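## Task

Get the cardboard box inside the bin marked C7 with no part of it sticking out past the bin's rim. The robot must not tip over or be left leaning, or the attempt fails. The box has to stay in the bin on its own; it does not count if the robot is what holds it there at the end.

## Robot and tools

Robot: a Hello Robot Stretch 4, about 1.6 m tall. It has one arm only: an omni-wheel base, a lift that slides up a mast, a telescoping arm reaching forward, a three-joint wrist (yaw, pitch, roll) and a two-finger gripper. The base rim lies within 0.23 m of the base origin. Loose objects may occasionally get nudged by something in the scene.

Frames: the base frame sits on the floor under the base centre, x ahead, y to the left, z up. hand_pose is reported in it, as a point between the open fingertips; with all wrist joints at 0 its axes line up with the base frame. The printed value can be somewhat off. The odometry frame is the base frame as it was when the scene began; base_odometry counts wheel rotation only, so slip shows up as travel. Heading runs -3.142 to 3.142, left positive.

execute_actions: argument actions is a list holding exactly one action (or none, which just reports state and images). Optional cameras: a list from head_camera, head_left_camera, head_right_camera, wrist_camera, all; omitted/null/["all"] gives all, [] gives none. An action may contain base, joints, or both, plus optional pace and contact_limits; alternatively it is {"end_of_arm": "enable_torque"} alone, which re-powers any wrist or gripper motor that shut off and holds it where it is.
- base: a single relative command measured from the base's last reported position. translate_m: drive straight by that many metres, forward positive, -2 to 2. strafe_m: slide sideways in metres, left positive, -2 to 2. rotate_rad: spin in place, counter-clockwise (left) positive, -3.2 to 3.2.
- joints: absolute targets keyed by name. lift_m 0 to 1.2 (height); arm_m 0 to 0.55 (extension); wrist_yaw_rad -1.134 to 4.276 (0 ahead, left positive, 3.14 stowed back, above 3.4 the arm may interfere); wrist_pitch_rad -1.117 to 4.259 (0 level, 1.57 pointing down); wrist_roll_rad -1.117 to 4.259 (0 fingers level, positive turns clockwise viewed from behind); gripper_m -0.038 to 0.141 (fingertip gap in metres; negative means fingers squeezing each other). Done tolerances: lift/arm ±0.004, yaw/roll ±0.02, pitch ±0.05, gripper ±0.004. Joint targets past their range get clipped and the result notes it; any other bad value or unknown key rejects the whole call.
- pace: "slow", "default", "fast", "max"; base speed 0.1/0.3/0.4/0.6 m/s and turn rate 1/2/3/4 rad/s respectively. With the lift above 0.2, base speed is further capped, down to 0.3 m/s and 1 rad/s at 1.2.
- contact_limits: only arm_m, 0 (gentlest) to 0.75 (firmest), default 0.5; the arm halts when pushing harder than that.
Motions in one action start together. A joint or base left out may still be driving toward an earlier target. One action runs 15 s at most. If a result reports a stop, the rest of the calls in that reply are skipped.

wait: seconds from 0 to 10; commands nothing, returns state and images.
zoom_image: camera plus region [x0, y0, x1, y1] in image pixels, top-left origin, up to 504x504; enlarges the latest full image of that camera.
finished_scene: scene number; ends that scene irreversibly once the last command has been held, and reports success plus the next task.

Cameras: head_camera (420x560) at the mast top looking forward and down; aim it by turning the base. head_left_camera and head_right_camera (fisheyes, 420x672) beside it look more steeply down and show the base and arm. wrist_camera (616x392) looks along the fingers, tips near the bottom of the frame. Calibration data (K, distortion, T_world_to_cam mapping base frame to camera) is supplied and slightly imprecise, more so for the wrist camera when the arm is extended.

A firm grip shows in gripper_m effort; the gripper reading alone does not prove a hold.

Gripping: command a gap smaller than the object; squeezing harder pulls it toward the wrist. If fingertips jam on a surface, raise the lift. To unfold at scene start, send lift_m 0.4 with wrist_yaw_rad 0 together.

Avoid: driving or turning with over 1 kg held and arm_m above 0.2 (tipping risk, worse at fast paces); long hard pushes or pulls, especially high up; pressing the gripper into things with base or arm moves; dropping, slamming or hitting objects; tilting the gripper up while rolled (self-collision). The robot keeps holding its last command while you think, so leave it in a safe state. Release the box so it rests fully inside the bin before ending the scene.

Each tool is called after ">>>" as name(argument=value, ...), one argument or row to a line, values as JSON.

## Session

>>> execute_actions(
  actions=[],
)

Scene clock: 0.00 s.
base_odometry: x=+0.000 y=+0.000 heading=+0.000 (m, m, rad; odometry frame)
turned_by_wheels: +0.000 (rad since the last result)
turned_by_imu: +0.000 (rad since the last result)
base_tilt: forward=-0.4 right=-0.3 (deg)
lidar_m: 0.95 0.99 1.40 2.24 1.03 0.75 0.71 0.77 0.71 0.67 0.71 0.98
base_status: not commanded
joint_positions: lift_m=+0.203 arm_m=+0.000 wrist_yaw_rad=+3.121 wrist_pitch_rad=-0.002 wrist_roll_rad=-0.006 gripper_m=+0.057
joint_status: not commanded
motor_effort: lift_m=+21 arm_m=+0 wrist_yaw_rad=+0 wrist_pitch_rad=-7 wrist_roll_rad=-1 gripper_m=-4 wheel_0=+0 wheel_1=+0 wheel_2=+0 (%)
hand_pose: x=-0.1155 y=+0.0935 z=+0.3823 quat_wxyz=(+0.011, +0.001, -0.003, +1.000) (m; base frame)
wrist_depth_mm: - 143 904 891 891 878 866 / - 135 193 904 891 878 866 / - 117 150 891 866 878 854 / - 130 185 878 878 866 854 / 140 174 866 866 866 854 854 / 878 878 866 854 213 854 842 / 878 866 866 866 842 854 854
pictures: head_camera, head_left_camera, head_right_camera, wrist_camera
camera_calibration (this result's frames):
wrist_camera: T_world_to_cam=[[0.0000646382, 0.998881, -0.047304, -0.0627467], [-0.0431724, -0.0472571, -0.997949, 0.444487], [-0.999068, 0.00210673, 0.043121, 0.0960703], [0, 0, 0, 1]] pos_world=[0.115174, 0.0834793, 0.436465]
Images, in order (width x height): head_camera 420x560, head_left_camera 420x672, head_right_camera 420x672, wrist_camera 616x392.

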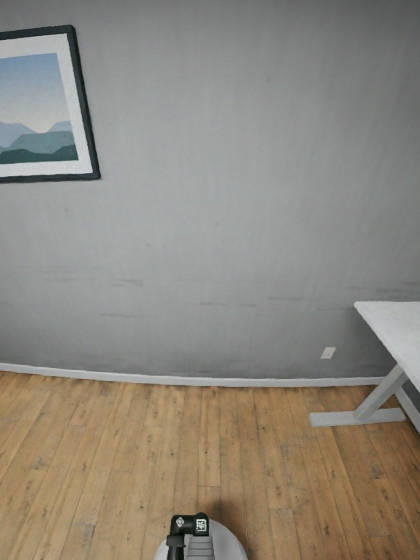

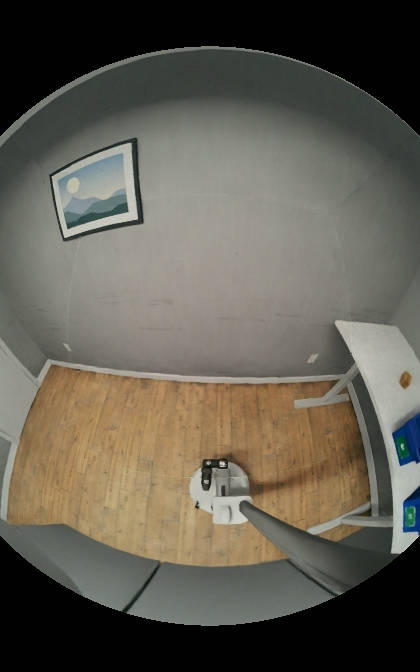

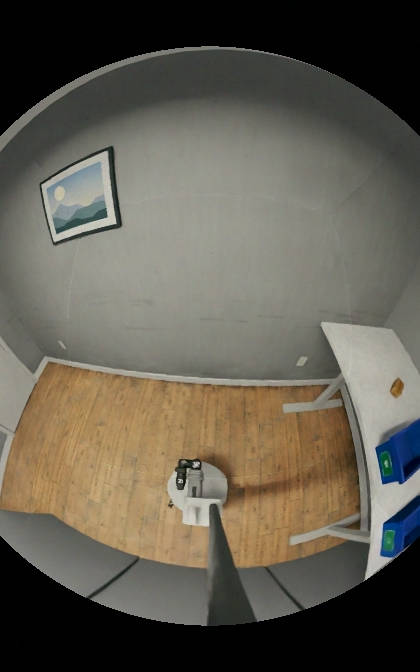

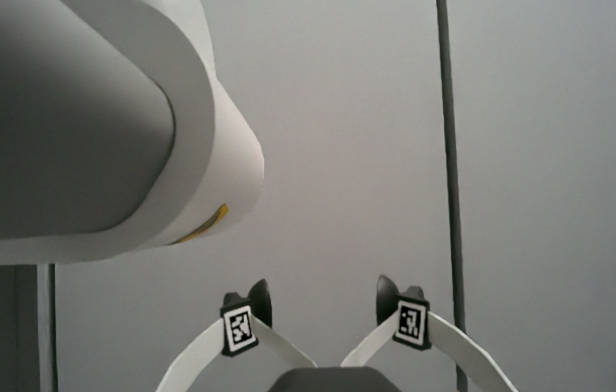

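>>> execute_actions(
  actions=[
    {"base":{"rotate_rad":-1.62},"joints":{"lift_m":1.1,"wrist_yaw_rad":0,"wrist_pitch_rad":0.8,"gripper_m":0.14}},
  ],
  cameras=["head_camera","wrist_camera"],
)

Scene clock: 4.40 s.
base_odometry: x=+0.000 y=+0.000 heading=-1.620 (m, m, rad; odometry frame)
turned_by_wheels: -1.620 (rad since the last result)
turned_by_imu: -1.605 (rad since the last result)
base_tilt: forward=-0.3 right=-0.3 (deg)
lidar_m: 0.67 0.71 0.94 0.94 0.99 1.34 2.24 1.10 0.78 0.72 0.76 0.72
base_status: done
joint_positions: lift_m=+1.100 arm_m=+0.000 wrist_yaw_rad=+0.000 wrist_pitch_rad=+0.801 wrist_roll_rad=-0.006 gripper_m=+0.140
joint_status: all done
motor_effort: lift_m=+24(25) arm_m=+0(0) wrist_yaw_rad=-1(5) wrist_pitch_rad=-5(3) wrist_roll_rad=-1(2) gripper_m=+0(5) wheel_0=-1(6) wheel_1=-2(6) wheel_2=-2(5) (%)
hand_pose: x=+0.3718 y=-0.0874 z=+1.0707 quat_wxyz=(+0.921, -0.003, +0.390, +0.001) (m; base frame)
wrist_depth_mm: 946 904 723 831 732 585 788 / 723 676 521 647 603 535 615 / 580 574 564 559 569 569 569 / 1308 1708 1708 1756 1756 1281 1025 / 1366 1661 1708 1618 1576 1397 1008 / 1464 1430 1430 1464 1430 206 1025 / 1308 1281 1281 160 1229 1281 1060
pictures: head_camera, wrist_camera
camera_calibration (this result's frames):
wrist_camera: T_world_to_cam=[[-0.0192329, -0.998666, -0.0479104, -0.0162702], [-0.689223, 0.047957, -0.722961, 1.09808], [0.724294, 0.0191163, -0.689226, 0.698516], [0, 0, 0, 1]] pos_world=[0.250579, -0.0822623, 1.27453]
Images, in order (width x height): head_camera 420x560, wrist_camera 616x392.

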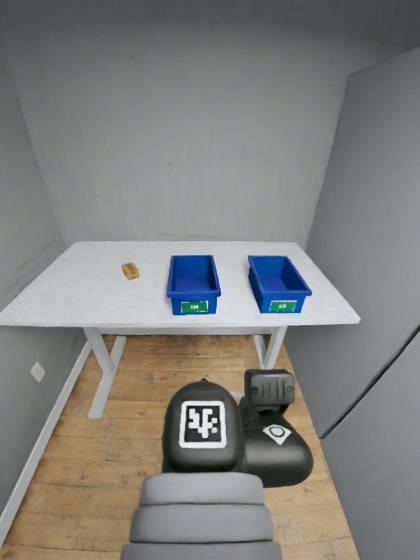

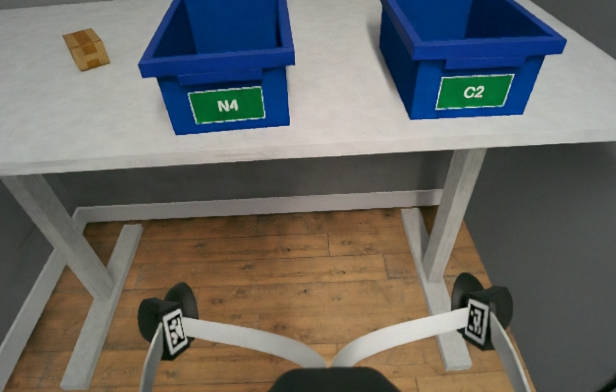

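>>> execute_actions(
  actions=[
    {"base":{"strafe_m":0.5},"joints":{"lift_m":1.2,"wrist_pitch_rad":1.57}},
  ],
  cameras=[],
)

>>> execute_actions(
  actions=[
    {"base":{"translate_m":0.36},"joints":{"arm_m":0.42}},
  ],
  cameras=["wrist_camera"],
)

Scene clock: 7.60 s.
base_odometry: x=+0.499 y=-0.025 heading=-1.620 (m, m, rad; odometry frame)
turned_by_wheels: +0.000 (rad since the last result)
turned_by_imu: +0.002 (rad since the last result)
base_tilt: forward=-0.4 right=-0.3 (deg)
lidar_m: 0.65 0.67 0.45 0.43 0.48 0.61 1.74 1.81 1.29 1.23 0.99 0.69
base_status: done
joint_positions: lift_m=+1.199 arm_m=+0.000 wrist_yaw_rad=+0.000 wrist_pitch_rad=+1.570 wrist_roll_rad=-0.006 gripper_m=+0.140
joint_status: all done
joint sent to its limit — the command would take lift_m past its upper limit, so that joint was sent only as far as its limit.
motor_effort: lift_m=+23(25) arm_m=+0(0) wrist_yaw_rad=+1(1) wrist_pitch_rad=+1(2) wrist_roll_rad=-3(2) gripper_m=+1(2) wheel_0=+1(9) wheel_1=-2(9) wheel_2=-1(1) (%)
hand_pose: x=+0.1714 y=-0.0874 z=+1.0884 quat_wxyz=(+0.707, -0.002, +0.707, +0.002) (m; base frame)
wrist_depth_mm: 866 1281 1366 1366 1366 1308 1336 / 831 1229 1336 1366 1308 1308 1336 / 820 1205 1366 1336 1336 1336 1336 / 809 1160 1336 1336 1336 1336 1308 / 798 1182 1366 1118 1308 1336 1308 / 798 991 1138 1118 1308 206 1336 / 798 1008 1336 161 1281 1308 1281
pictures: none
No camera images: the call's "cameras" was empty. Leave "cameras" out to get every camera's image.

Scene clock: 10.27 s.
base_odometry: x=+0.482 y=-0.384 heading=-1.620 (m, m, rad; odometry frame)
turned_by_wheels: +0.000 (rad since the last result)
turned_by_imu: -0.002 (rad since the last result)
base_tilt: forward=-0.3 right=-0.4 (deg)
lidar_m: 0.31 0.31 0.42 0.45 0.47 0.64 1.75 1.81 1.29 1.21 0.46 0.32
base_status: done
joint_positions: lift_m=+1.199 arm_m=+0.419 wrist_yaw_rad=+0.000 wrist_pitch_rad=+1.570 wrist_roll_rad=-0.006 gripper_m=+0.140
joint_status: all done
motor_effort: lift_m=+23(24) arm_m=+7(9) wrist_yaw_rad=-2(1) wrist_pitch_rad=-1(1) wrist_roll_rad=-1(2) gripper_m=+0(0) wheel_0=+2(5) wheel_1=-1(5) wheel_2=+1(7) (%)
hand_pose: x=+0.5900 y=-0.0874 z=+1.0884 quat_wxyz=(+0.707, -0.002, +0.707, +0.002) (m; base frame)
wrist_depth_mm: 379 375 373 370 368 368 364 / 377 373 370 368 368 364 364 / 375 368 368 366 366 362 362 / 370 368 366 366 314 359 357 / 370 366 366 366 362 362 357 / 368 364 362 359 359 207 353 / 366 364 359 160 355 357 357
pictures: wrist_camera
camera_calibration (this result's frames):
wrist_camera: T_world_to_cam=[[-0.0471034, -0.998672, -0.020887, -0.0242532], [-0.998013, 0.0479277, -0.0408935, 0.701056], [0.0418402, 0.0189193, -0.998945, 1.29242], [0, 0, 0, 1]] pos_world=[0.644446, -0.0822726, 1.31921]
Images, in order (width x height): wrist_camera 616x392.

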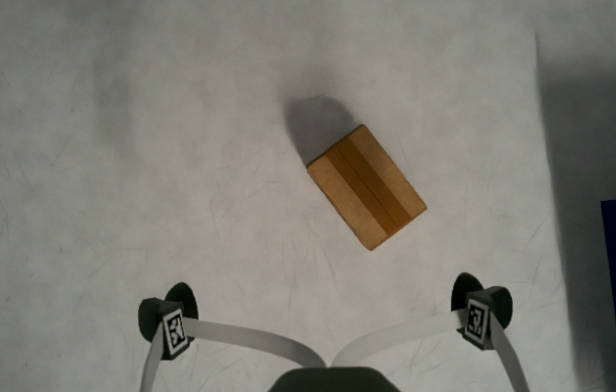

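>>> execute_actions(
  actions=[
    {"base":{"strafe_m":-0.04},"joints":{"arm_m":0.49,"wrist_roll_rad":-0.65}},
  ],
  cameras=[],
)

>>> execute_actions(
  actions=[
    {"joints":{"lift_m":1.1}},
  ],
  cameras=["wrist_camera"],
)

>>> execute_actions(
  actions=[
    {"joints":{"gripper_m":0.02}},
  ],
  cameras=[],
)

>>> execute_actions(
  actions=[
    {"joints":{"lift_m":1.2}},
  ],
  cameras=[],
)

>>> execute_actions(
  actions=[
    {"base":{"translate_m":-0.3},"joints":{"arm_m":0,"wrist_roll_rad":0,"wrist_pitch_rad":0.75}},
  ],
  cameras=[],
)

>>> execute_actions(
  actions=[
    {"base":{"rotate_rad":-3.14}},
  ],
  cameras=["wrist_camera","head_camera"],
)

Scene clock: 11.70 s.
base_odometry: x=+0.442 y=-0.382 heading=-1.620 (m, m, rad; odometry frame)
turned_by_wheels: +0.000 (rad since the last result)
turned_by_imu: +0.000 (rad since the last result)
base_tilt: forward=-0.3 right=-0.4 (deg)
lidar_m: 0.29 0.33 0.44 0.48 0.52 0.71 1.92 1.76 1.26 1.17 0.45 0.32
base_status: done
joint_positions: lift_m=+1.199 arm_m=+0.489 wrist_yaw_rad=+0.000 wrist_pitch_rad=+1.570 wrist_roll_rad=-0.650 gripper_m=+0.140
joint_status: all done
motor_effort: lift_m=+23(23) arm_m=+7(8) wrist_yaw_rad=-1(1) wrist_pitch_rad=+1(0) wrist_roll_rad=-2(6) gripper_m=+0(0) wheel_0=-1(6) wheel_1=+1(5) wheel_2=+0(1) (%)
hand_pose: x=+0.6599 y=-0.0874 z=+1.0884 quat_wxyz=(+0.670, -0.226, +0.670, +0.226) (m; base frame)
wrist_depth_mm: 377 377 377 368 368 368 368 / 375 373 370 373 364 368 364 / 375 370 370 368 364 362 359 / 370 370 368 366 364 362 359 / 368 368 366 312 359 359 355 / 368 366 362 310 357 207 355 / 364 366 359 160 355 355 351
pictures: none
No camera images: the call's "cameras" was empty. Leave "cameras" out to get every camera's image.

Scene clock: 13.13 s.
base_odometry: x=+0.442 y=-0.382 heading=-1.620 (m, m, rad; odometry frame)
turned_by_wheels: +0.000 (rad since the last result)
turned_by_imu: +0.000 (rad since the last result)
base_tilt: forward=-0.4 right=-0.4 (deg)
lidar_m: 0.30 0.32 0.43 0.50 0.52 0.72 1.92 1.73 1.25 1.19 0.46 0.31
base_status: not commanded
joint_positions: lift_m=+1.100 arm_m=+0.489 wrist_yaw_rad=+0.000 wrist_pitch_rad=+1.570 wrist_roll_rad=-0.650 gripper_m=+0.140
joint_status: all done
motor_effort: lift_m=+17(22) arm_m=+7(8) wrist_yaw_rad=-1(1) wrist_pitch_rad=+0(1) wrist_roll_rad=-4(3) gripper_m=-1(0) wheel_0=-1(1) wheel_1=+1(0) wheel_2=+0(0) (%)
hand_pose: x=+0.6599 y=-0.0874 z=+0.9900 quat_wxyz=(+0.670, -0.226, +0.670, +0.226) (m; base frame)
wrist_depth_mm: 277 273 272 271 268 267 266 / 272 272 271 268 267 266 264 / 273 270 270 268 265 265 262 / 271 268 266 265 264 262 262 / 270 267 265 213 263 260 260 / 267 266 262 214 260 206 259 / 266 264 263 160 258 258 258
pictures: wrist_camera
camera_calibration (this result's frames):
wrist_camera: T_world_to_cam=[[0.561268, -0.827383, -0.0203873, -0.409996], [-0.827337, -0.560236, -0.0405978, 0.600737], [0.0221682, 0.0396534, -0.998968, 1.20597], [0, 0, 0, 1]] pos_world=[0.700396, -0.0504904, 1.22076]
Images, in order (width x height): wrist_camera 616x392.

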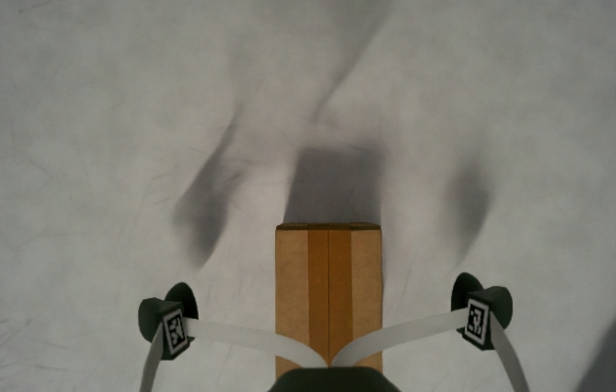

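Scene clock: 15.30 s.
base_odometry: x=+0.442 y=-0.382 heading=-1.620 (m, m, rad; odometry frame)
turned_by_wheels: +0.000 (rad since the last result)
turned_by_imu: +0.000 (rad since the last result)
base_tilt: forward=-0.3 right=-0.4 (deg)
lidar_m: 0.29 0.31 0.43 0.48 0.53 0.71 1.94 1.74 1.26 1.17 0.45 0.33
base_status: not commanded
joint_positions: lift_m=+1.100 arm_m=+0.489 wrist_yaw_rad=+0.000 wrist_pitch_rad=+1.570 wrist_roll_rad=-0.650 gripper_m=+0.021
joint_status: all done
motor_effort: lift_m=+17(17) arm_m=+7(7) wrist_yaw_rad=+0(0) wrist_pitch_rad=-1(2) wrist_roll_rad=-1(3) gripper_m=-26(27) wheel_0=-1(1) wheel_1=+1(0) wheel_2=+0(0) (%)
hand_pose: x=+0.6599 y=-0.0874 z=+0.9900 quat_wxyz=(+0.670, -0.226, +0.670, +0.226) (m; base frame)
wrist_depth_mm: 274 273 271 271 267 267 265 / 274 272 270 270 265 265 264 / 271 271 271 267 266 264 263 / 270 270 267 265 264 264 262 / 268 266 265 204 263 260 259 / 267 265 265 202 202 258 258 / 266 264 260 200 201 257 256
pictures: none
No camera images: the call's "cameras" was empty. Leave "cameras" out to get every camera's image.

Scene clock: 16.73 s.
base_odometry: x=+0.442 y=-0.382 heading=-1.620 (m, m, rad; odometry frame)
turned_by_wheels: +0.000 (rad since the last result)
turned_by_imu: +0.000 (rad since the last result)
base_tilt: forward=-0.4 right=-0.2 (deg)
lidar_m: 0.31 0.30 0.43 0.49 0.52 0.71 1.92 1.73 1.24 1.18 0.44 0.33
base_status: not commanded
joint_positions: lift_m=+1.199 arm_m=+0.489 wrist_yaw_rad=+0.000 wrist_pitch_rad=+1.570 wrist_roll_rad=-0.650 gripper_m=+0.021
joint_status: all done
joint sent to its limit — the command would take lift_m past its upper limit, so that joint was sent only as far as its limit.
motor_effort: lift_m=+24(26) arm_m=+7(7) wrist_yaw_rad=+3(1) wrist_pitch_rad=+0(1) wrist_roll_rad=-2(2) gripper_m=-25(27) wheel_0=-1(1) wheel_1=+1(1) wheel_2=+0(0) (%)
hand_pose: x=+0.6599 y=-0.0874 z=+1.0884 quat_wxyz=(+0.670, -0.226, +0.670, +0.226) (m; base frame)
wrist_depth_mm: 379 377 373 370 370 368 368 / 375 373 370 370 364 368 364 / 375 375 368 366 364 362 362 / 370 370 366 364 364 362 359 / 370 366 364 204 359 357 353 / 366 364 362 203 201 355 357 / 366 362 359 201 201 351 353
pictures: none
No camera images: the call's "cameras" was empty. Leave "cameras" out to get every camera's image.

Scene clock: 19.23 s.
base_odometry: x=+0.457 y=-0.083 heading=-1.620 (m, m, rad; odometry frame)
turned_by_wheels: +0.000 (rad since the last result)
turned_by_imu: +0.002 (rad since the last result)
base_tilt: forward=-0.3 right=-0.2 (deg)
lidar_m: 0.59 0.64 0.52 0.48 0.51 0.69 1.91 1.75 1.25 1.17 0.92 0.65
base_status: done
joint_positions: lift_m=+1.199 arm_m=+0.001 wrist_yaw_rad=+0.000 wrist_pitch_rad=+0.753 wrist_roll_rad=+0.000 gripper_m=+0.021
joint_status: all done
motor_effort: lift_m=+24(24) arm_m=-7(7) wrist_yaw_rad=+0(0) wrist_pitch_rad=-10(10) wrist_roll_rad=-1(4) gripper_m=-23(25) wheel_0=+0(3) wheel_1=+0(3) wheel_2=-1(7) (%)
hand_pose: x=+0.3827 y=-0.0875 z=+1.1796 quat_wxyz=(+0.930, +0.000, +0.368, +0.000) (m; base frame)
wrist_depth_mm: 946 1118 1118 1118 1138 1118 1118 / 917 1060 1008 1008 960 750 917 / 878 820 798 788 768 683 591 / 723 676 668 647 647 585 569 / 585 591 585 203 574 1708 1229 / 866 1281 1205 202 202 1537 1464 / 866 1098 1397 201 201 1281 1366
pictures: none
No camera images: the call's "cameras" was empty. Leave "cameras" out to get every camera's image.

Scene clock: 23.67 s.
base_odometry: x=+0.457 y=-0.083 heading=+1.523 (m, m, rad; odometry frame)
turned_by_wheels: -3.140 (rad since the last result)
turned_by_imu: -3.110 (rad since the last result)
base_tilt: forward=-0.2 right=-0.3 (deg)
lidar_m: 1.92 1.72 1.25 1.18 0.87 0.64 0.57 0.61 0.52 0.47 0.51 0.72
base_status: done
joint_positions: lift_m=+1.199 arm_m=+0.001 wrist_yaw_rad=+0.000 wrist_pitch_rad=+0.753 wrist_roll_rad=+0.000 gripper_m=+0.021
joint_status: not commanded
motor_effort: lift_m=+24(24) arm_m=-7(7) wrist_yaw_rad=-1(2) wrist_pitch_rad=-9(11) wrist_roll_rad=-2(0) gripper_m=-25(27) wheel_0=+2(5) wheel_1=+1(2) wheel_2=+0(4) (%)
hand_pose: x=+0.3828 y=-0.0874 z=+1.1796 quat_wxyz=(+0.930, +0.000, +0.368, +0.000) (m; base frame)
wrist_depth_mm: 1983 - - 1983 1863 917 640 / - - - - 1921 931 647 / - - - - 1983 946 661 / - - - - 1921 960 661 / 1863 1921 1863 202 1576 991 683 / 1661 1618 1537 202 201 917 676 / 1464 1366 1366 201 200 820 691
pictures: head_camera, wrist_camera
camera_calibration (this result's frames):
wrist_camera: T_world_to_cam=[[-0.021309, -0.998361, -0.053106, -0.0039708], [-0.653082, 0.0541189, -0.755351, 1.2093], [0.756987, 0.0185868, -0.653165, 0.710542], [0, 0, 0, 1]] pos_world=[0.251813, -0.0826168, 1.37733]
Images, in order (width x height): head_camera 420x560, wrist_camera 616x392.

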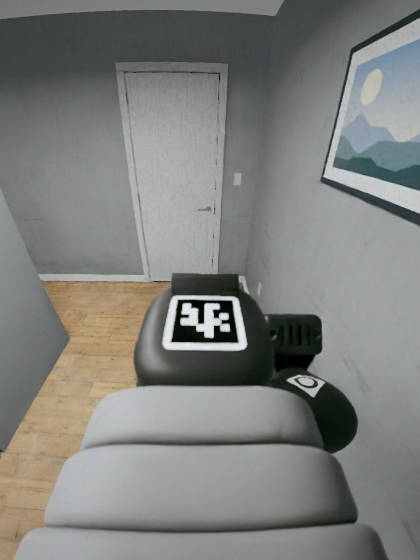

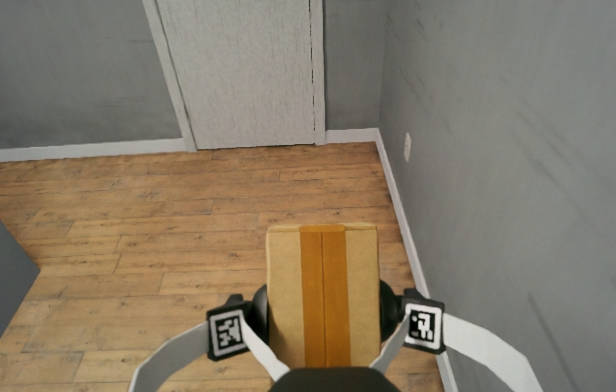

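Mirror layout; wall about 2.3 m.

>>> execute_actions(
  actions=[
    {"base":{"translate_m":1.8},"joints":{"lift_m":1.0}},
  ],
  cameras=[],
)

>>> execute_actions(
  actions=[
    {"base":{"rotate_rad":1.57}},
  ],
  cameras=["head_camera"],
)

Scene clock: 31.23 s.
base_odometry: x=+0.542 y=+1.715 heading=+1.523 (m, m, rad; odometry frame)
turned_by_wheels: +0.000 (rad since the last result)
turned_by_imu: -0.010 (rad since the last result)
base_tilt: forward=-0.2 right=-0.3 (deg)
lidar_m: 0.46 0.53 0.72 1.72 1.30 1.71 2.14 0.69 0.49 0.44 0.48 0.54
base_status: done
joint_positions: lift_m=+1.000 arm_m=+0.001 wrist_yaw_rad=+0.000 wrist_pitch_rad=+0.753 wrist_roll_rad=+0.000 gripper_m=+0.021
joint_status: all done
motor_effort: lift_m=+18(21) arm_m=-7(7) wrist_yaw_rad=+0(1) wrist_pitch_rad=-9(8) wrist_roll_rad=+1(1) gripper_m=-25(26) wheel_0=+1(3) wheel_1=+0(4) wheel_2=+0(9) (%)
hand_pose: x=+0.3828 y=-0.0874 z=+0.9812 quat_wxyz=(+0.930, +0.000, +0.368, +0.000) (m; base frame)
wrist_depth_mm: 266 267 270 265 271 293 293 / 291 294 296 293 310 324 327 / 324 325 330 330 345 364 366 / 366 370 362 368 392 410 410 / 418 424 424 203 455 473 477 / 488 492 466 202 201 539 564 / 585 554 603 201 201 634 640
pictures: none
No camera images: the call's "cameras" was empty. Leave "cameras" out to get every camera's image.

Scene clock: 33.50 s.
base_odometry: x=+0.542 y=+1.715 heading=+3.093 (m, m, rad; odometry frame)
turned_by_wheels: +1.570 (rad since the last result)
turned_by_imu: +1.555 (rad since the last result)
base_tilt: forward=-0.4 right=-0.4 (deg)
lidar_m: 1.73 1.27 1.72 2.06 0.70 0.47 0.46 0.50 0.54 0.46 0.54 0.72
base_status: done
joint_positions: lift_m=+1.000 arm_m=+0.001 wrist_yaw_rad=+0.000 wrist_pitch_rad=+0.753 wrist_roll_rad=+0.000 gripper_m=+0.021
joint_status: not commanded
motor_effort: lift_m=+19(19) arm_m=-7(7) wrist_yaw_rad=+0(1) wrist_pitch_rad=-8(9) wrist_roll_rad=+0(0) gripper_m=-26(26) wheel_0=+0(5) wheel_1=+0(3) wheel_2=-1(5) (%)
hand_pose: x=+0.3828 y=-0.0874 z=+0.9812 quat_wxyz=(+0.930, +0.000, +0.367, +0.000) (m; base frame)
wrist_depth_mm: 960 1138 - - 1863 976 668 / 1042 1138 - - 1863 976 676 / 1138 1182 - - 1983 1008 691 / 1281 1308 1756 1808 1708 1042 661 / 1499 1499 1618 204 1464 1042 676 / 1397 1397 1308 202 202 946 699 / 1255 1205 1160 200 201 842 691
pictures: head_camera
Images, in order (width x height): head_camera 420x560.

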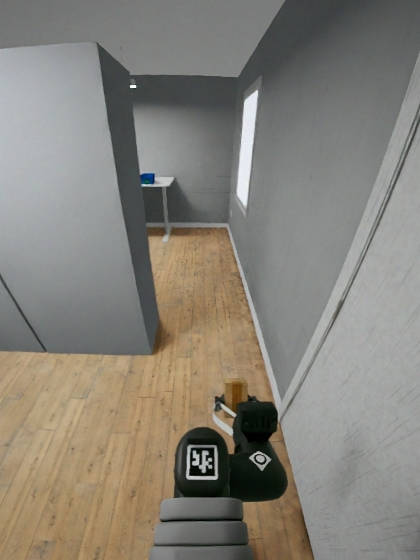

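Centered enough.

>>> execute_actions(
  actions=[
    {"base":{"translate_m":2.0}},
  ],
  cameras=[],
)

>>> execute_actions(
  actions=[
    {"base":{"translate_m":0.5},"joints":{"lift_m":1.2,"wrist_pitch_rad":0.6}},
  ],
  cameras=[],
)

>>> execute_actions(
  actions=[
    {"base":{"strafe_m":1.2}},
  ],
  cameras=["head_left_camera","wrist_camera"],
)

Scene clock: 41.87 s.
base_odometry: x=-1.455 y=+1.812 heading=+3.093 (m, m, rad; odometry frame)
turned_by_wheels: +0.000 (rad since the last result)
turned_by_imu: -0.010 (rad since the last result)
base_tilt: forward=-0.2 right=-0.2 (deg)
lidar_m: 1.71 1.55 2.10 1.29 0.54 0.62 2.14 0.74 0.50 0.47 0.47 0.67
base_status: done
joint_positions: lift_m=+1.000 arm_m=+0.001 wrist_yaw_rad=+0.000 wrist_pitch_rad=+0.753 wrist_roll_rad=+0.000 gripper_m=+0.021
joint_status: not commanded
motor_effort: lift_m=+19(18) arm_m=-7(7) wrist_yaw_rad=+0(0) wrist_pitch_rad=-7(9) wrist_roll_rad=+0(0) gripper_m=-26(27) wheel_0=+1(7) wheel_1=+0(3) wheel_2=+2(9) (%)
hand_pose: x=+0.3828 y=-0.0874 z=+0.9812 quat_wxyz=(+0.930, +0.000, +0.368, +0.000) (m; base frame)
wrist_depth_mm: 1863 1983 1921 - 1618 809 574 / - - - - 1661 798 585 / - - - - 1661 866 580 / 1863 1863 1863 1863 1708 878 585 / 1661 1576 1576 204 1430 891 621 / 1397 1397 1366 202 202 842 621 / 1229 1205 1160 201 202 750 634
pictures: none
No camera images: the call's "cameras" was empty. Leave "cameras" out to get every camera's image.

Scene clock: 45.03 s.
base_odometry: x=-1.955 y=+1.837 heading=+3.093 (m, m, rad; odometry frame)
turned_by_wheels: +0.000 (rad since the last result)
turned_by_imu: -0.003 (rad since the last result)
base_tilt: forward=-0.3 right=-0.4 (deg)
lidar_m: 1.65 1.12 1.32 2.49 1.15 0.91 2.99 0.71 0.48 0.43 0.45 0.59
base_status: done
joint_positions: lift_m=+1.199 arm_m=+0.001 wrist_yaw_rad=+0.000 wrist_pitch_rad=+0.603 wrist_roll_rad=+0.000 gripper_m=+0.021
joint_status: all done
joint sent to its limit — the command would take lift_m past its upper limit, so that joint was sent only as far as its limit.
motor_effort: lift_m=+24(26) arm_m=-6(7) wrist_yaw_rad=+0(1) wrist_pitch_rad=-10(15) wrist_roll_rad=-1(1) gripper_m=-26(26) wheel_0=+1(1) wheel_1=+0(1) wheel_2=+1(8) (%)
hand_pose: x=+0.4098 y=-0.0874 z=+1.2132 quat_wxyz=(+0.955, +0.000, +0.297, +0.000) (m; base frame)
wrist_depth_mm: 1430 1397 1464 1464 1430 788 549 / 1499 1537 1537 1576 1537 788 549 / 1182 1661 1708 1708 1618 788 564 / 1255 1808 1863 1863 1618 820 569 / 1983 - 1983 204 1308 798 580 / 1808 1808 1708 202 202 732 585 / 1537 1499 1499 201 201 621 569
pictures: none
No camera images: the call's "cameras" was empty. Leave "cameras" out to get every camera's image.

Scene clock: 50.37 s.
base_odometry: x=-2.013 y=+0.638 heading=+3.093 (m, m, rad; odometry frame)
turned_by_wheels: +0.000 (rad since the last result)
turned_by_imu: +0.003 (rad since the last result)
base_tilt: forward=-0.3 right=-0.4 (deg)
lidar_m: 0.91 0.96 1.34 1.28 1.21 0.85 0.80 0.86 1.76 1.64 1.69 0.98
base_status: done
joint_positions: lift_m=+1.199 arm_m=+0.001 wrist_yaw_rad=+0.000 wrist_pitch_rad=+0.603 wrist_roll_rad=+0.000 gripper_m=+0.021
joint_status: not commanded
motor_effort: lift_m=+23(24) arm_m=-7(7) wrist_yaw_rad=+1(1) wrist_pitch_rad=-11(10) wrist_roll_rad=-1(0) gripper_m=-25(24) wheel_0=+0(9) wheel_1=+0(7) wheel_2=+0(0) (%)
hand_pose: x=+0.4098 y=-0.0874 z=+1.2133 quat_wxyz=(+0.955, +0.000, +0.297, +0.000) (m; base frame)
wrist_depth_mm: 1336 1366 1397 1397 1397 1430 1430 / 1499 1464 1464 1464 1464 1499 1537 / 1138 1160 866 1042 842 960 1708 / 866 904 866 904 878 1921 1863 / 1921 1921 1921 203 1464 - 1921 / 1921 1863 1708 202 201 1756 1756 / 1618 1499 1537 200 200 1464 1499
pictures: head_left_camera, wrist_camera
camera_calibration (this result's frames):
wrist_camera: T_world_to_cam=[[-0.0130029, -0.998364, -0.0556785, -0.00185813], [-0.533016, 0.0540328, -0.844378, 1.31121], [0.846005, 0.0186982, -0.532847, 0.529587], [0, 0, 0, 1]] pos_world=[0.250836, -0.0826056, 1.38924]
Images, in order (width x height): head_left_camera 420x672, wrist_camera 616x392.

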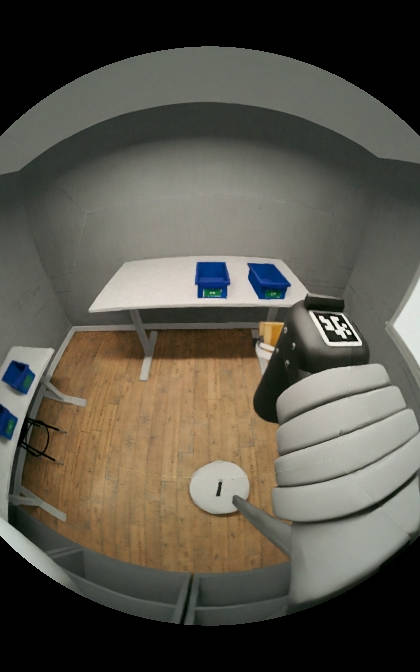

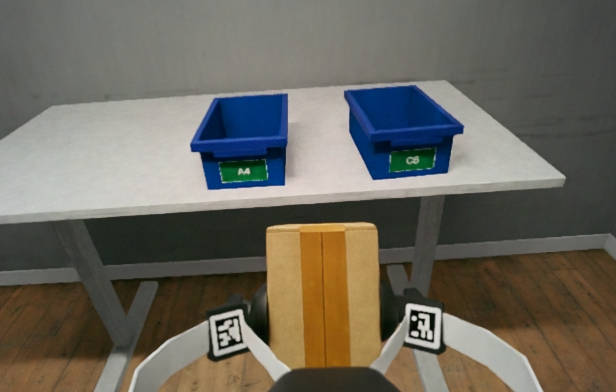

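>>> execute_actions(
  actions=[
    {"base":{"rotate_rad":1.62},"joints":{"wrist_pitch_rad":0.75}},
  ],
  cameras=[],
)

>>> execute_actions(
  actions=[
    {"base":{"strafe_m":-0.3}},
  ],
  cameras=["head_left_camera","wrist_camera"],
)

Scene clock: 53.43 s.
base_odometry: x=-2.013 y=+0.638 heading=-1.570 (m, m, rad; odometry frame)
turned_by_wheels: +1.620 (rad since the last result)
turned_by_imu: +1.605 (rad since the last result)
base_tilt: forward=-0.3 right=-0.3 (deg)
lidar_m: 1.27 1.15 0.84 0.78 0.86 1.72 1.66 1.74 0.96 0.92 0.98 1.35
base_status: done
joint_positions: lift_m=+1.199 arm_m=+0.001 wrist_yaw_rad=+0.000 wrist_pitch_rad=+0.753 wrist_roll_rad=+0.000 gripper_m=+0.021
joint_status: all done
motor_effort: lift_m=+23(23) arm_m=-6(7) wrist_yaw_rad=+1(0) wrist_pitch_rad=-8(8) wrist_roll_rad=+0(0) gripper_m=-26(27) wheel_0=-2(5) wheel_1=-1(3) wheel_2=+0(5) (%)
hand_pose: x=+0.3828 y=-0.0874 z=+1.1797 quat_wxyz=(+0.930, +0.000, +0.367, +0.000) (m; base frame)
wrist_depth_mm: 1537 1756 1756 1808 1756 1756 1756 / 1921 1708 1618 1430 1430 1464 1983 / 1661 1397 1336 1308 - - - / 1366 - - - - - - / 1366 1808 1921 204 1756 1808 1756 / 1499 1661 1576 202 201 1576 1537 / 1397 1397 1366 201 201 1308 1366
pictures: none
No camera images: the call's "cameras" was empty. Leave "cameras" out to get every camera's image.

Scene clock: 55.77 s.
base_odometry: x=-2.313 y=+0.638 heading=-1.570 (m, m, rad; odometry frame)
turned_by_wheels: +0.000 (rad since the last result)
turned_by_imu: -0.001 (rad since the last result)
base_tilt: forward=-0.2 right=-0.4 (deg)
lidar_m: 1.27 1.34 1.16 1.10 1.19 1.74 1.66 0.91 0.66 0.62 0.65 0.92
base_status: done
joint_positions: lift_m=+1.199 arm_m=+0.001 wrist_yaw_rad=+0.000 wrist_pitch_rad=+0.753 wrist_roll_rad=+0.000 gripper_m=+0.021
joint_status: not commanded
motor_effort: lift_m=+23(23) arm_m=-7(7) wrist_yaw_rad=+0(1) wrist_pitch_rad=-7(8) wrist_roll_rad=+1(0) gripper_m=-23(25) wheel_0=-1(6) wheel_1=+0(7) wheel_2=+1(0) (%)
hand_pose: x=+0.3828 y=-0.0874 z=+1.1797 quat_wxyz=(+0.930, +0.000, +0.368, +0.000) (m; base frame)
wrist_depth_mm: 1756 1808 1756 1808 1756 1808 1863 / 1863 1618 1464 1464 1499 1921 1983 / 1366 1430 1336 1281 1708 - - / - - - - - - 1983 / 1808 1863 1863 204 1756 1808 1808 / 1661 1618 1576 202 201 1576 1576 / 1430 1397 1336 202 201 1308 1366
pictures: head_left_camera, wrist_camera
camera_calibration (this result's frames):
wrist_camera: T_world_to_cam=[[-0.0211956, -0.998363, -0.0531153, -0.0039756], [-0.652912, 0.0540561, -0.755502, 1.20949], [0.757137, 0.0186663, -0.65299, 0.710328], [0, 0, 0, 1]] pos_world=[0.251792, -0.0826087, 1.3774]
Images, in order (width x height): head_left_camera 420x672, wrist_camera 616x392.

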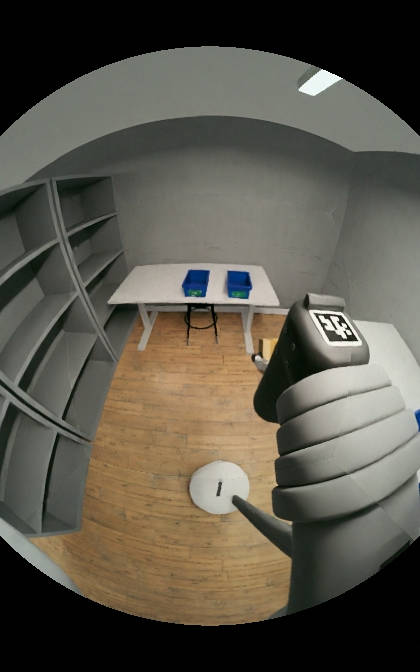

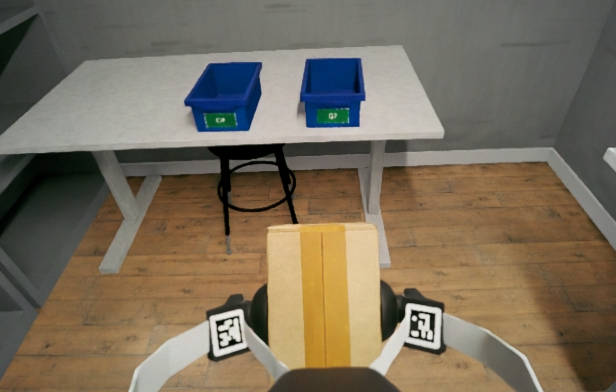

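>>> zoom_image(
  camera="wrist_camera",
  region=[180,80,380,140],
)

Region (180, 80, 380, 140) of wrist_camera's 616x392 image, scaled by 2.520; it fills the top 151 rows of this view, and the rest is white.

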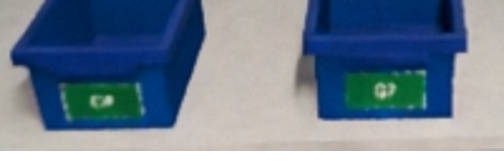

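>>> execute_actions(
  actions=[
    {"base":{"strafe_m":0.3},"joints":{"lift_m":1.05,"wrist_pitch_rad":0.95}},
  ],
  cameras=[],
)

>>> execute_actions(
  actions=[
    {"base":{"translate_m":0.77}},
  ],
  cameras=["wrist_camera"],
)

>>> execute_actions(
  actions=[
    {"joints":{"arm_m":0.54,"wrist_pitch_rad":1.57}},
  ],
  cameras=["wrist_camera"],
)

Scene clock: 58.33 s.
base_odometry: x=-2.013 y=+0.638 heading=-1.570 (m, m, rad; odometry frame)
turned_by_wheels: +0.000 (rad since the last result)
turned_by_imu: +0.001 (rad since the last result)
base_tilt: forward=-0.4 right=-0.3 (deg)
lidar_m: 1.28 1.14 0.85 0.80 0.85 1.72 1.65 1.70 0.98 0.92 0.97 1.33
base_status: done
joint_positions: lift_m=+1.050 arm_m=+0.001 wrist_yaw_rad=+0.000 wrist_pitch_rad=+0.952 wrist_roll_rad=+0.000 gripper_m=+0.021
joint_status: all done
motor_effort: lift_m=+18(21) arm_m=-7(7) wrist_yaw_rad=+1(0) wrist_pitch_rad=-6(5) wrist_roll_rad=-1(0) gripper_m=-26(25) wheel_0=+1(11) wheel_1=-2(8) wheel_2=+1(2) (%)
hand_pose: x=+0.3395 y=-0.0874 z=+0.9934 quat_wxyz=(+0.889, +0.000, +0.458, +0.000) (m; base frame)
wrist_depth_mm: 1366 1921 1983 1336 1921 1983 1983 / 1808 1983 - 1921 1921 1983 1983 / 1499 1756 1808 1808 1708 1756 1661 / 1430 1537 1576 1576 1537 1499 1576 / 1336 1430 1430 204 1336 1397 1336 / 1229 1308 1229 202 202 1229 1229 / 1182 1160 1118 201 201 1098 1098
pictures: none
No camera images: the call's "cameras" was empty. Leave "cameras" out to get every camera's image.

Scene clock: 62.40 s.
base_odometry: x=-2.012 y=-0.132 heading=-1.570 (m, m, rad; odometry frame)
turned_by_wheels: +0.000 (rad since the last result)
turned_by_imu: -0.004 (rad since the last result)
base_tilt: forward=-0.3 right=-0.4 (deg)
lidar_m: 0.51 0.55 0.76 0.80 0.85 1.18 2.43 1.35 0.99 0.93 0.74 0.55
base_status: done
joint_positions: lift_m=+1.050 arm_m=+0.001 wrist_yaw_rad=+0.000 wrist_pitch_rad=+0.952 wrist_roll_rad=+0.000 gripper_m=+0.021
joint_status: not commanded
motor_effort: lift_m=+18(18) arm_m=-7(7) wrist_yaw_rad=+1(0) wrist_pitch_rad=-6(8) wrist_roll_rad=-1(0) gripper_m=-26(25) wheel_0=+0(5) wheel_1=+1(3) wheel_2=+2(7) (%)
hand_pose: x=+0.3395 y=-0.0874 z=+0.9934 quat_wxyz=(+0.889, +0.000, +0.458, +0.000) (m; base frame)
wrist_depth_mm: 1008 991 960 960 931 891 904 / 854 831 820 707 759 691 676 / 732 723 715 699 676 640 668 / 647 640 615 535 597 585 544 / 603 603 591 204 574 1308 1308 / 1281 1281 1255 203 202 1229 1229 / 1182 1182 1098 200 201 1098 1118
pictures: wrist_camera
camera_calibration (this result's frames):
wrist_camera: T_world_to_cam=[[-0.0313193, -0.998363, -0.0478621, -0.0165744], [-0.78968, 0.0540708, -0.611131, 0.943484], [0.612718, 0.0186556, -0.790081, 0.806619], [0, 0, 0, 1]] pos_world=[0.250302, -0.0826101, 1.21309]
Images, in order (width x height): wrist_camera 616x392.

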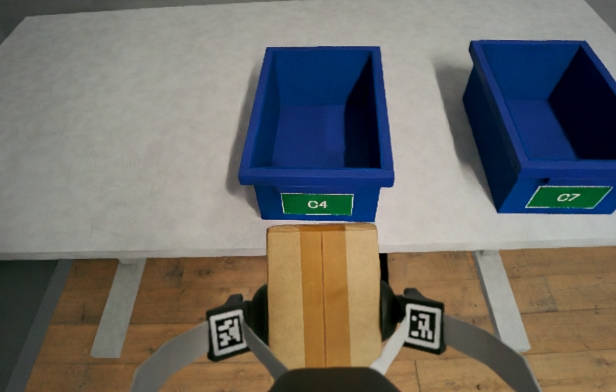

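Scene clock: 65.03 s.
base_odometry: x=-2.012 y=-0.132 heading=-1.570 (m, m, rad; odometry frame)
turned_by_wheels: +0.000 (rad since the last result)
turned_by_imu: +0.000 (rad since the last result)
base_tilt: forward=-0.2 right=-0.3 (deg)
lidar_m: 0.51 0.54 0.76 0.79 0.82 1.15 2.42 1.35 0.96 0.92 0.73 0.54
base_status: not commanded
joint_positions: lift_m=+1.050 arm_m=+0.539 wrist_yaw_rad=+0.000 wrist_pitch_rad=+1.570 wrist_roll_rad=+0.000 gripper_m=+0.021
joint_status: all done
motor_effort: lift_m=+18(18) arm_m=+7(7) wrist_yaw_rad=+0(1) wrist_pitch_rad=-1(4) wrist_roll_rad=-1(1) gripper_m=-28(25) wheel_0=+0(0) wheel_1=+1(1) wheel_2=+2(2) (%)
hand_pose: x=+0.7099 y=-0.0874 z=+0.9399 quat_wxyz=(+0.707, +0.000, +0.707, +0.000) (m; base frame)
wrist_depth_mm: 462 462 455 459 449 452 449 / 459 452 452 449 449 445 442 / 455 452 455 442 399 442 442 / 452 452 442 442 442 445 439 / 449 445 439 204 359 442 439 / 452 442 324 202 202 436 436 / 449 445 322 202 200 317 430
pictures: wrist_camera
camera_calibration (this result's frames):
wrist_camera: T_world_to_cam=[[-0.0530724, -0.998372, -0.020889, -0.017439], [-0.997712, 0.0538915, -0.0408222, 0.814948], [0.0418815, 0.0186746, -0.998948, 1.13899], [0, 0, 0, 1]] pos_world=[0.764455, -0.0825996, 1.1707]
Images, in order (width x height): wrist_camera 616x392.

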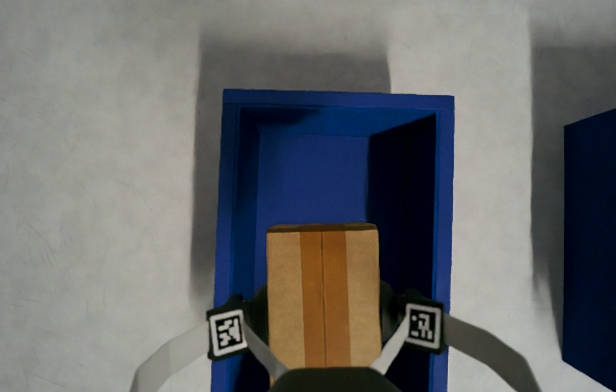

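Right one, ~0.39 over.

>>> execute_actions(
  actions=[
    {"base":{"strafe_m":-0.39}},
  ],
  cameras=["wrist_camera"],
)

Scene clock: 67.77 s.
base_odometry: x=-2.402 y=-0.133 heading=-1.570 (m, m, rad; odometry frame)
turned_by_wheels: +0.000 (rad since the last result)
turned_by_imu: +0.000 (rad since the last result)
base_tilt: forward=-0.3 right=-0.4 (deg)
lidar_m: 0.49 0.54 0.75 1.18 1.23 1.72 2.42 0.80 0.58 0.53 1.39 0.55
base_status: done
joint_positions: lift_m=+1.050 arm_m=+0.539 wrist_yaw_rad=+0.000 wrist_pitch_rad=+1.570 wrist_roll_rad=+0.000 gripper_m=+0.021
joint_status: not commanded
motor_effort: lift_m=+18(18) arm_m=+7(7) wrist_yaw_rad=+0(0) wrist_pitch_rad=-2(0) wrist_roll_rad=+0(0) gripper_m=-26(26) wheel_0=+0(9) wheel_1=+2(7) wheel_2=+1(2) (%)
hand_pose: x=+0.7099 y=-0.0874 z=+0.9399 quat_wxyz=(+0.707, +0.000, +0.707, +0.000) (m; base frame)
wrist_depth_mm: 459 455 459 452 449 445 449 / 462 455 455 452 445 445 445 / 455 455 377 421 413 442 442 / 404 459 445 449 442 449 442 / 413 452 397 204 332 442 439 / 410 449 322 202 201 442 436 / 424 442 322 200 200 436 433
pictures: wrist_camera
camera_calibration (this result's frames):
wrist_camera: T_world_to_cam=[[-0.0530726, -0.998372, -0.0208889, -0.0174388], [-0.997712, 0.0538916, -0.0408202, 0.81495], [0.0418795, 0.0186746, -0.998948, 1.13899], [0, 0, 0, 1]] pos_world=[0.764459, -0.0825996, 1.1707]
Images, in order (width x height): wrist_camera 616x392.

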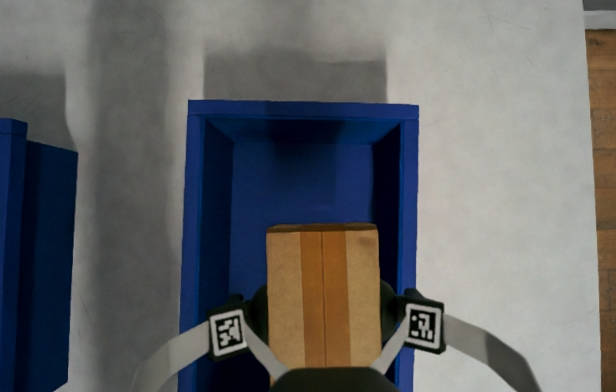

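>>> execute_actions(
  actions=[
    {"base":{"strafe_m":0.015},"joints":{"lift_m":0.88}},
  ],
  cameras=[],
)

>>> execute_actions(
  actions=[
    {"joints":{"gripper_m":0.09}},
  ],
  cameras=[],
)

>>> execute_actions(
  actions=[
    {"joints":{"lift_m":1.0}},
  ],
  cameras=["wrist_camera"],
)

>>> finished_scene(
  scene=2,
)

Scene clock: 69.77 s.
base_odometry: x=-2.387 y=-0.133 heading=-1.570 (m, m, rad; odometry frame)
turned_by_wheels: +0.000 (rad since the last result)
turned_by_imu: +0.000 (rad since the last result)
base_tilt: forward=-0.4 right=-0.3 (deg)
lidar_m: 0.51 0.54 0.76 1.18 1.22 1.70 2.43 0.84 0.57 0.54 1.42 0.54
base_status: done
joint_positions: lift_m=+0.880 arm_m=+0.539 wrist_yaw_rad=+0.000 wrist_pitch_rad=+1.570 wrist_roll_rad=+0.000 gripper_m=+0.021
joint_status: all done
motor_effort: lift_m=+17(18) arm_m=+7(7) wrist_yaw_rad=+0(0) wrist_pitch_rad=+0(1) wrist_roll_rad=+0(0) gripper_m=-25(25) wheel_0=+0(6) wheel_1=+1(10) wheel_2=+1(1) (%)
hand_pose: x=+0.7099 y=-0.0874 z=+0.7700 quat_wxyz=(+0.707, +0.000, +0.707, +0.000) (m; base frame)
wrist_depth_mm: 283 159 166 163 161 158 154 / 282 167 240 237 232 194 155 / 281 169 274 272 272 196 154 / 279 170 273 271 271 195 153 / 278 172 273 203 268 191 152 / 276 173 239 202 200 176 151 / 274 153 267 201 200 163 150
pictures: none
No camera images: the call's "cameras" was empty. Leave "cameras" out to get every camera's image.

Scene clock: 71.27 s.
base_odometry: x=-2.387 y=-0.133 heading=-1.570 (m, m, rad; odometry frame)
turned_by_wheels: +0.000 (rad since the last result)
turned_by_imu: +0.000 (rad since the last result)
base_tilt: forward=-0.3 right=-0.3 (deg)
lidar_m: 0.51 0.55 0.77 1.17 1.23 1.71 2.42 0.82 0.56 0.54 1.40 0.54
base_status: not commanded
joint_positions: lift_m=+0.880 arm_m=+0.539 wrist_yaw_rad=+0.000 wrist_pitch_rad=+1.570 wrist_roll_rad=+0.000 gripper_m=+0.090
joint_status: all done
motor_effort: lift_m=+17(18) arm_m=+7(7) wrist_yaw_rad=-2(1) wrist_pitch_rad=-1(1) wrist_roll_rad=-1(1) gripper_m=-2(25) wheel_0=+0(0) wheel_1=+1(1) wheel_2=+1(1) (%)
hand_pose: x=+0.7099 y=-0.0874 z=+0.7700 quat_wxyz=(+0.707, +0.000, +0.707, +0.000) (m; base frame)
wrist_depth_mm: 283 160 165 163 160 157 155 / 283 167 240 236 232 194 154 / 283 168 274 273 271 195 153 / 279 171 274 272 270 195 152 / 278 172 273 221 270 192 152 / 276 173 220 220 219 177 151 / 276 162 268 220 266 163 150
pictures: none
No camera images: the call's "cameras" was empty. Leave "cameras" out to get every camera's image.

Scene clock: 72.80 s.
base_odometry: x=-2.387 y=-0.133 heading=-1.570 (m, m, rad; odometry frame)
turned_by_wheels: +0.000 (rad since the last result)
turned_by_imu: +0.000 (rad since the last result)
base_tilt: forward=-0.2 right=-0.4 (deg)
lidar_m: 0.50 0.54 0.75 1.17 1.23 1.70 2.43 0.83 0.58 0.54 1.41 0.55
base_status: not commanded
joint_positions: lift_m=+1.000 arm_m=+0.539 wrist_yaw_rad=+0.000 wrist_pitch_rad=+1.570 wrist_roll_rad=+0.000 gripper_m=+0.090
joint_status: all done
motor_effort: lift_m=+23(25) arm_m=+7(7) wrist_yaw_rad=-1(2) wrist_pitch_rad=+1(1) wrist_roll_rad=-1(1) gripper_m=-2(2) wheel_0=+0(0) wheel_1=+1(1) wheel_2=+1(1) (%)
hand_pose: x=+0.7099 y=-0.0874 z=+0.8895 quat_wxyz=(+0.707, +0.000, +0.707, +0.000) (m; base frame)
wrist_depth_mm: 410 402 404 404 402 399 397 / 404 402 296 289 285 397 397 / 402 404 330 397 359 397 394 / 384 402 330 394 389 392 389 / 387 399 332 342 389 392 389 / 392 397 221 342 342 387 384 / 394 394 303 384 297 270 384
pictures: wrist_camera
camera_calibration (this result's frames):
wrist_camera: T_world_to_cam=[[-0.0530744, -0.998372, -0.0208841, -0.0184961], [-0.997716, 0.0538915, -0.0407312, 0.812799], [0.0417904, 0.0186746, -0.998952, 1.08868], [0, 0, 0, 1]] pos_world=[0.764464, -0.0825996, 1.12026]
Images, in order (width x height): wrist_camera 616x392.

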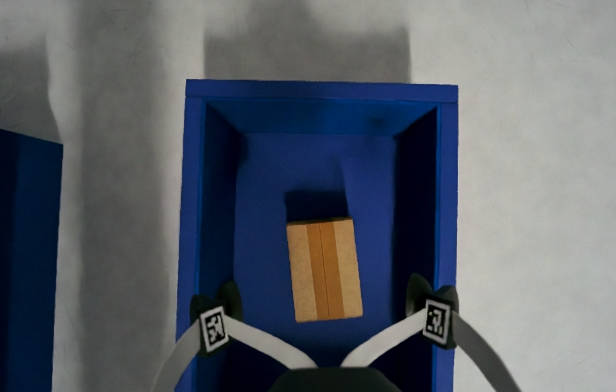

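The scene is finished: the task was done.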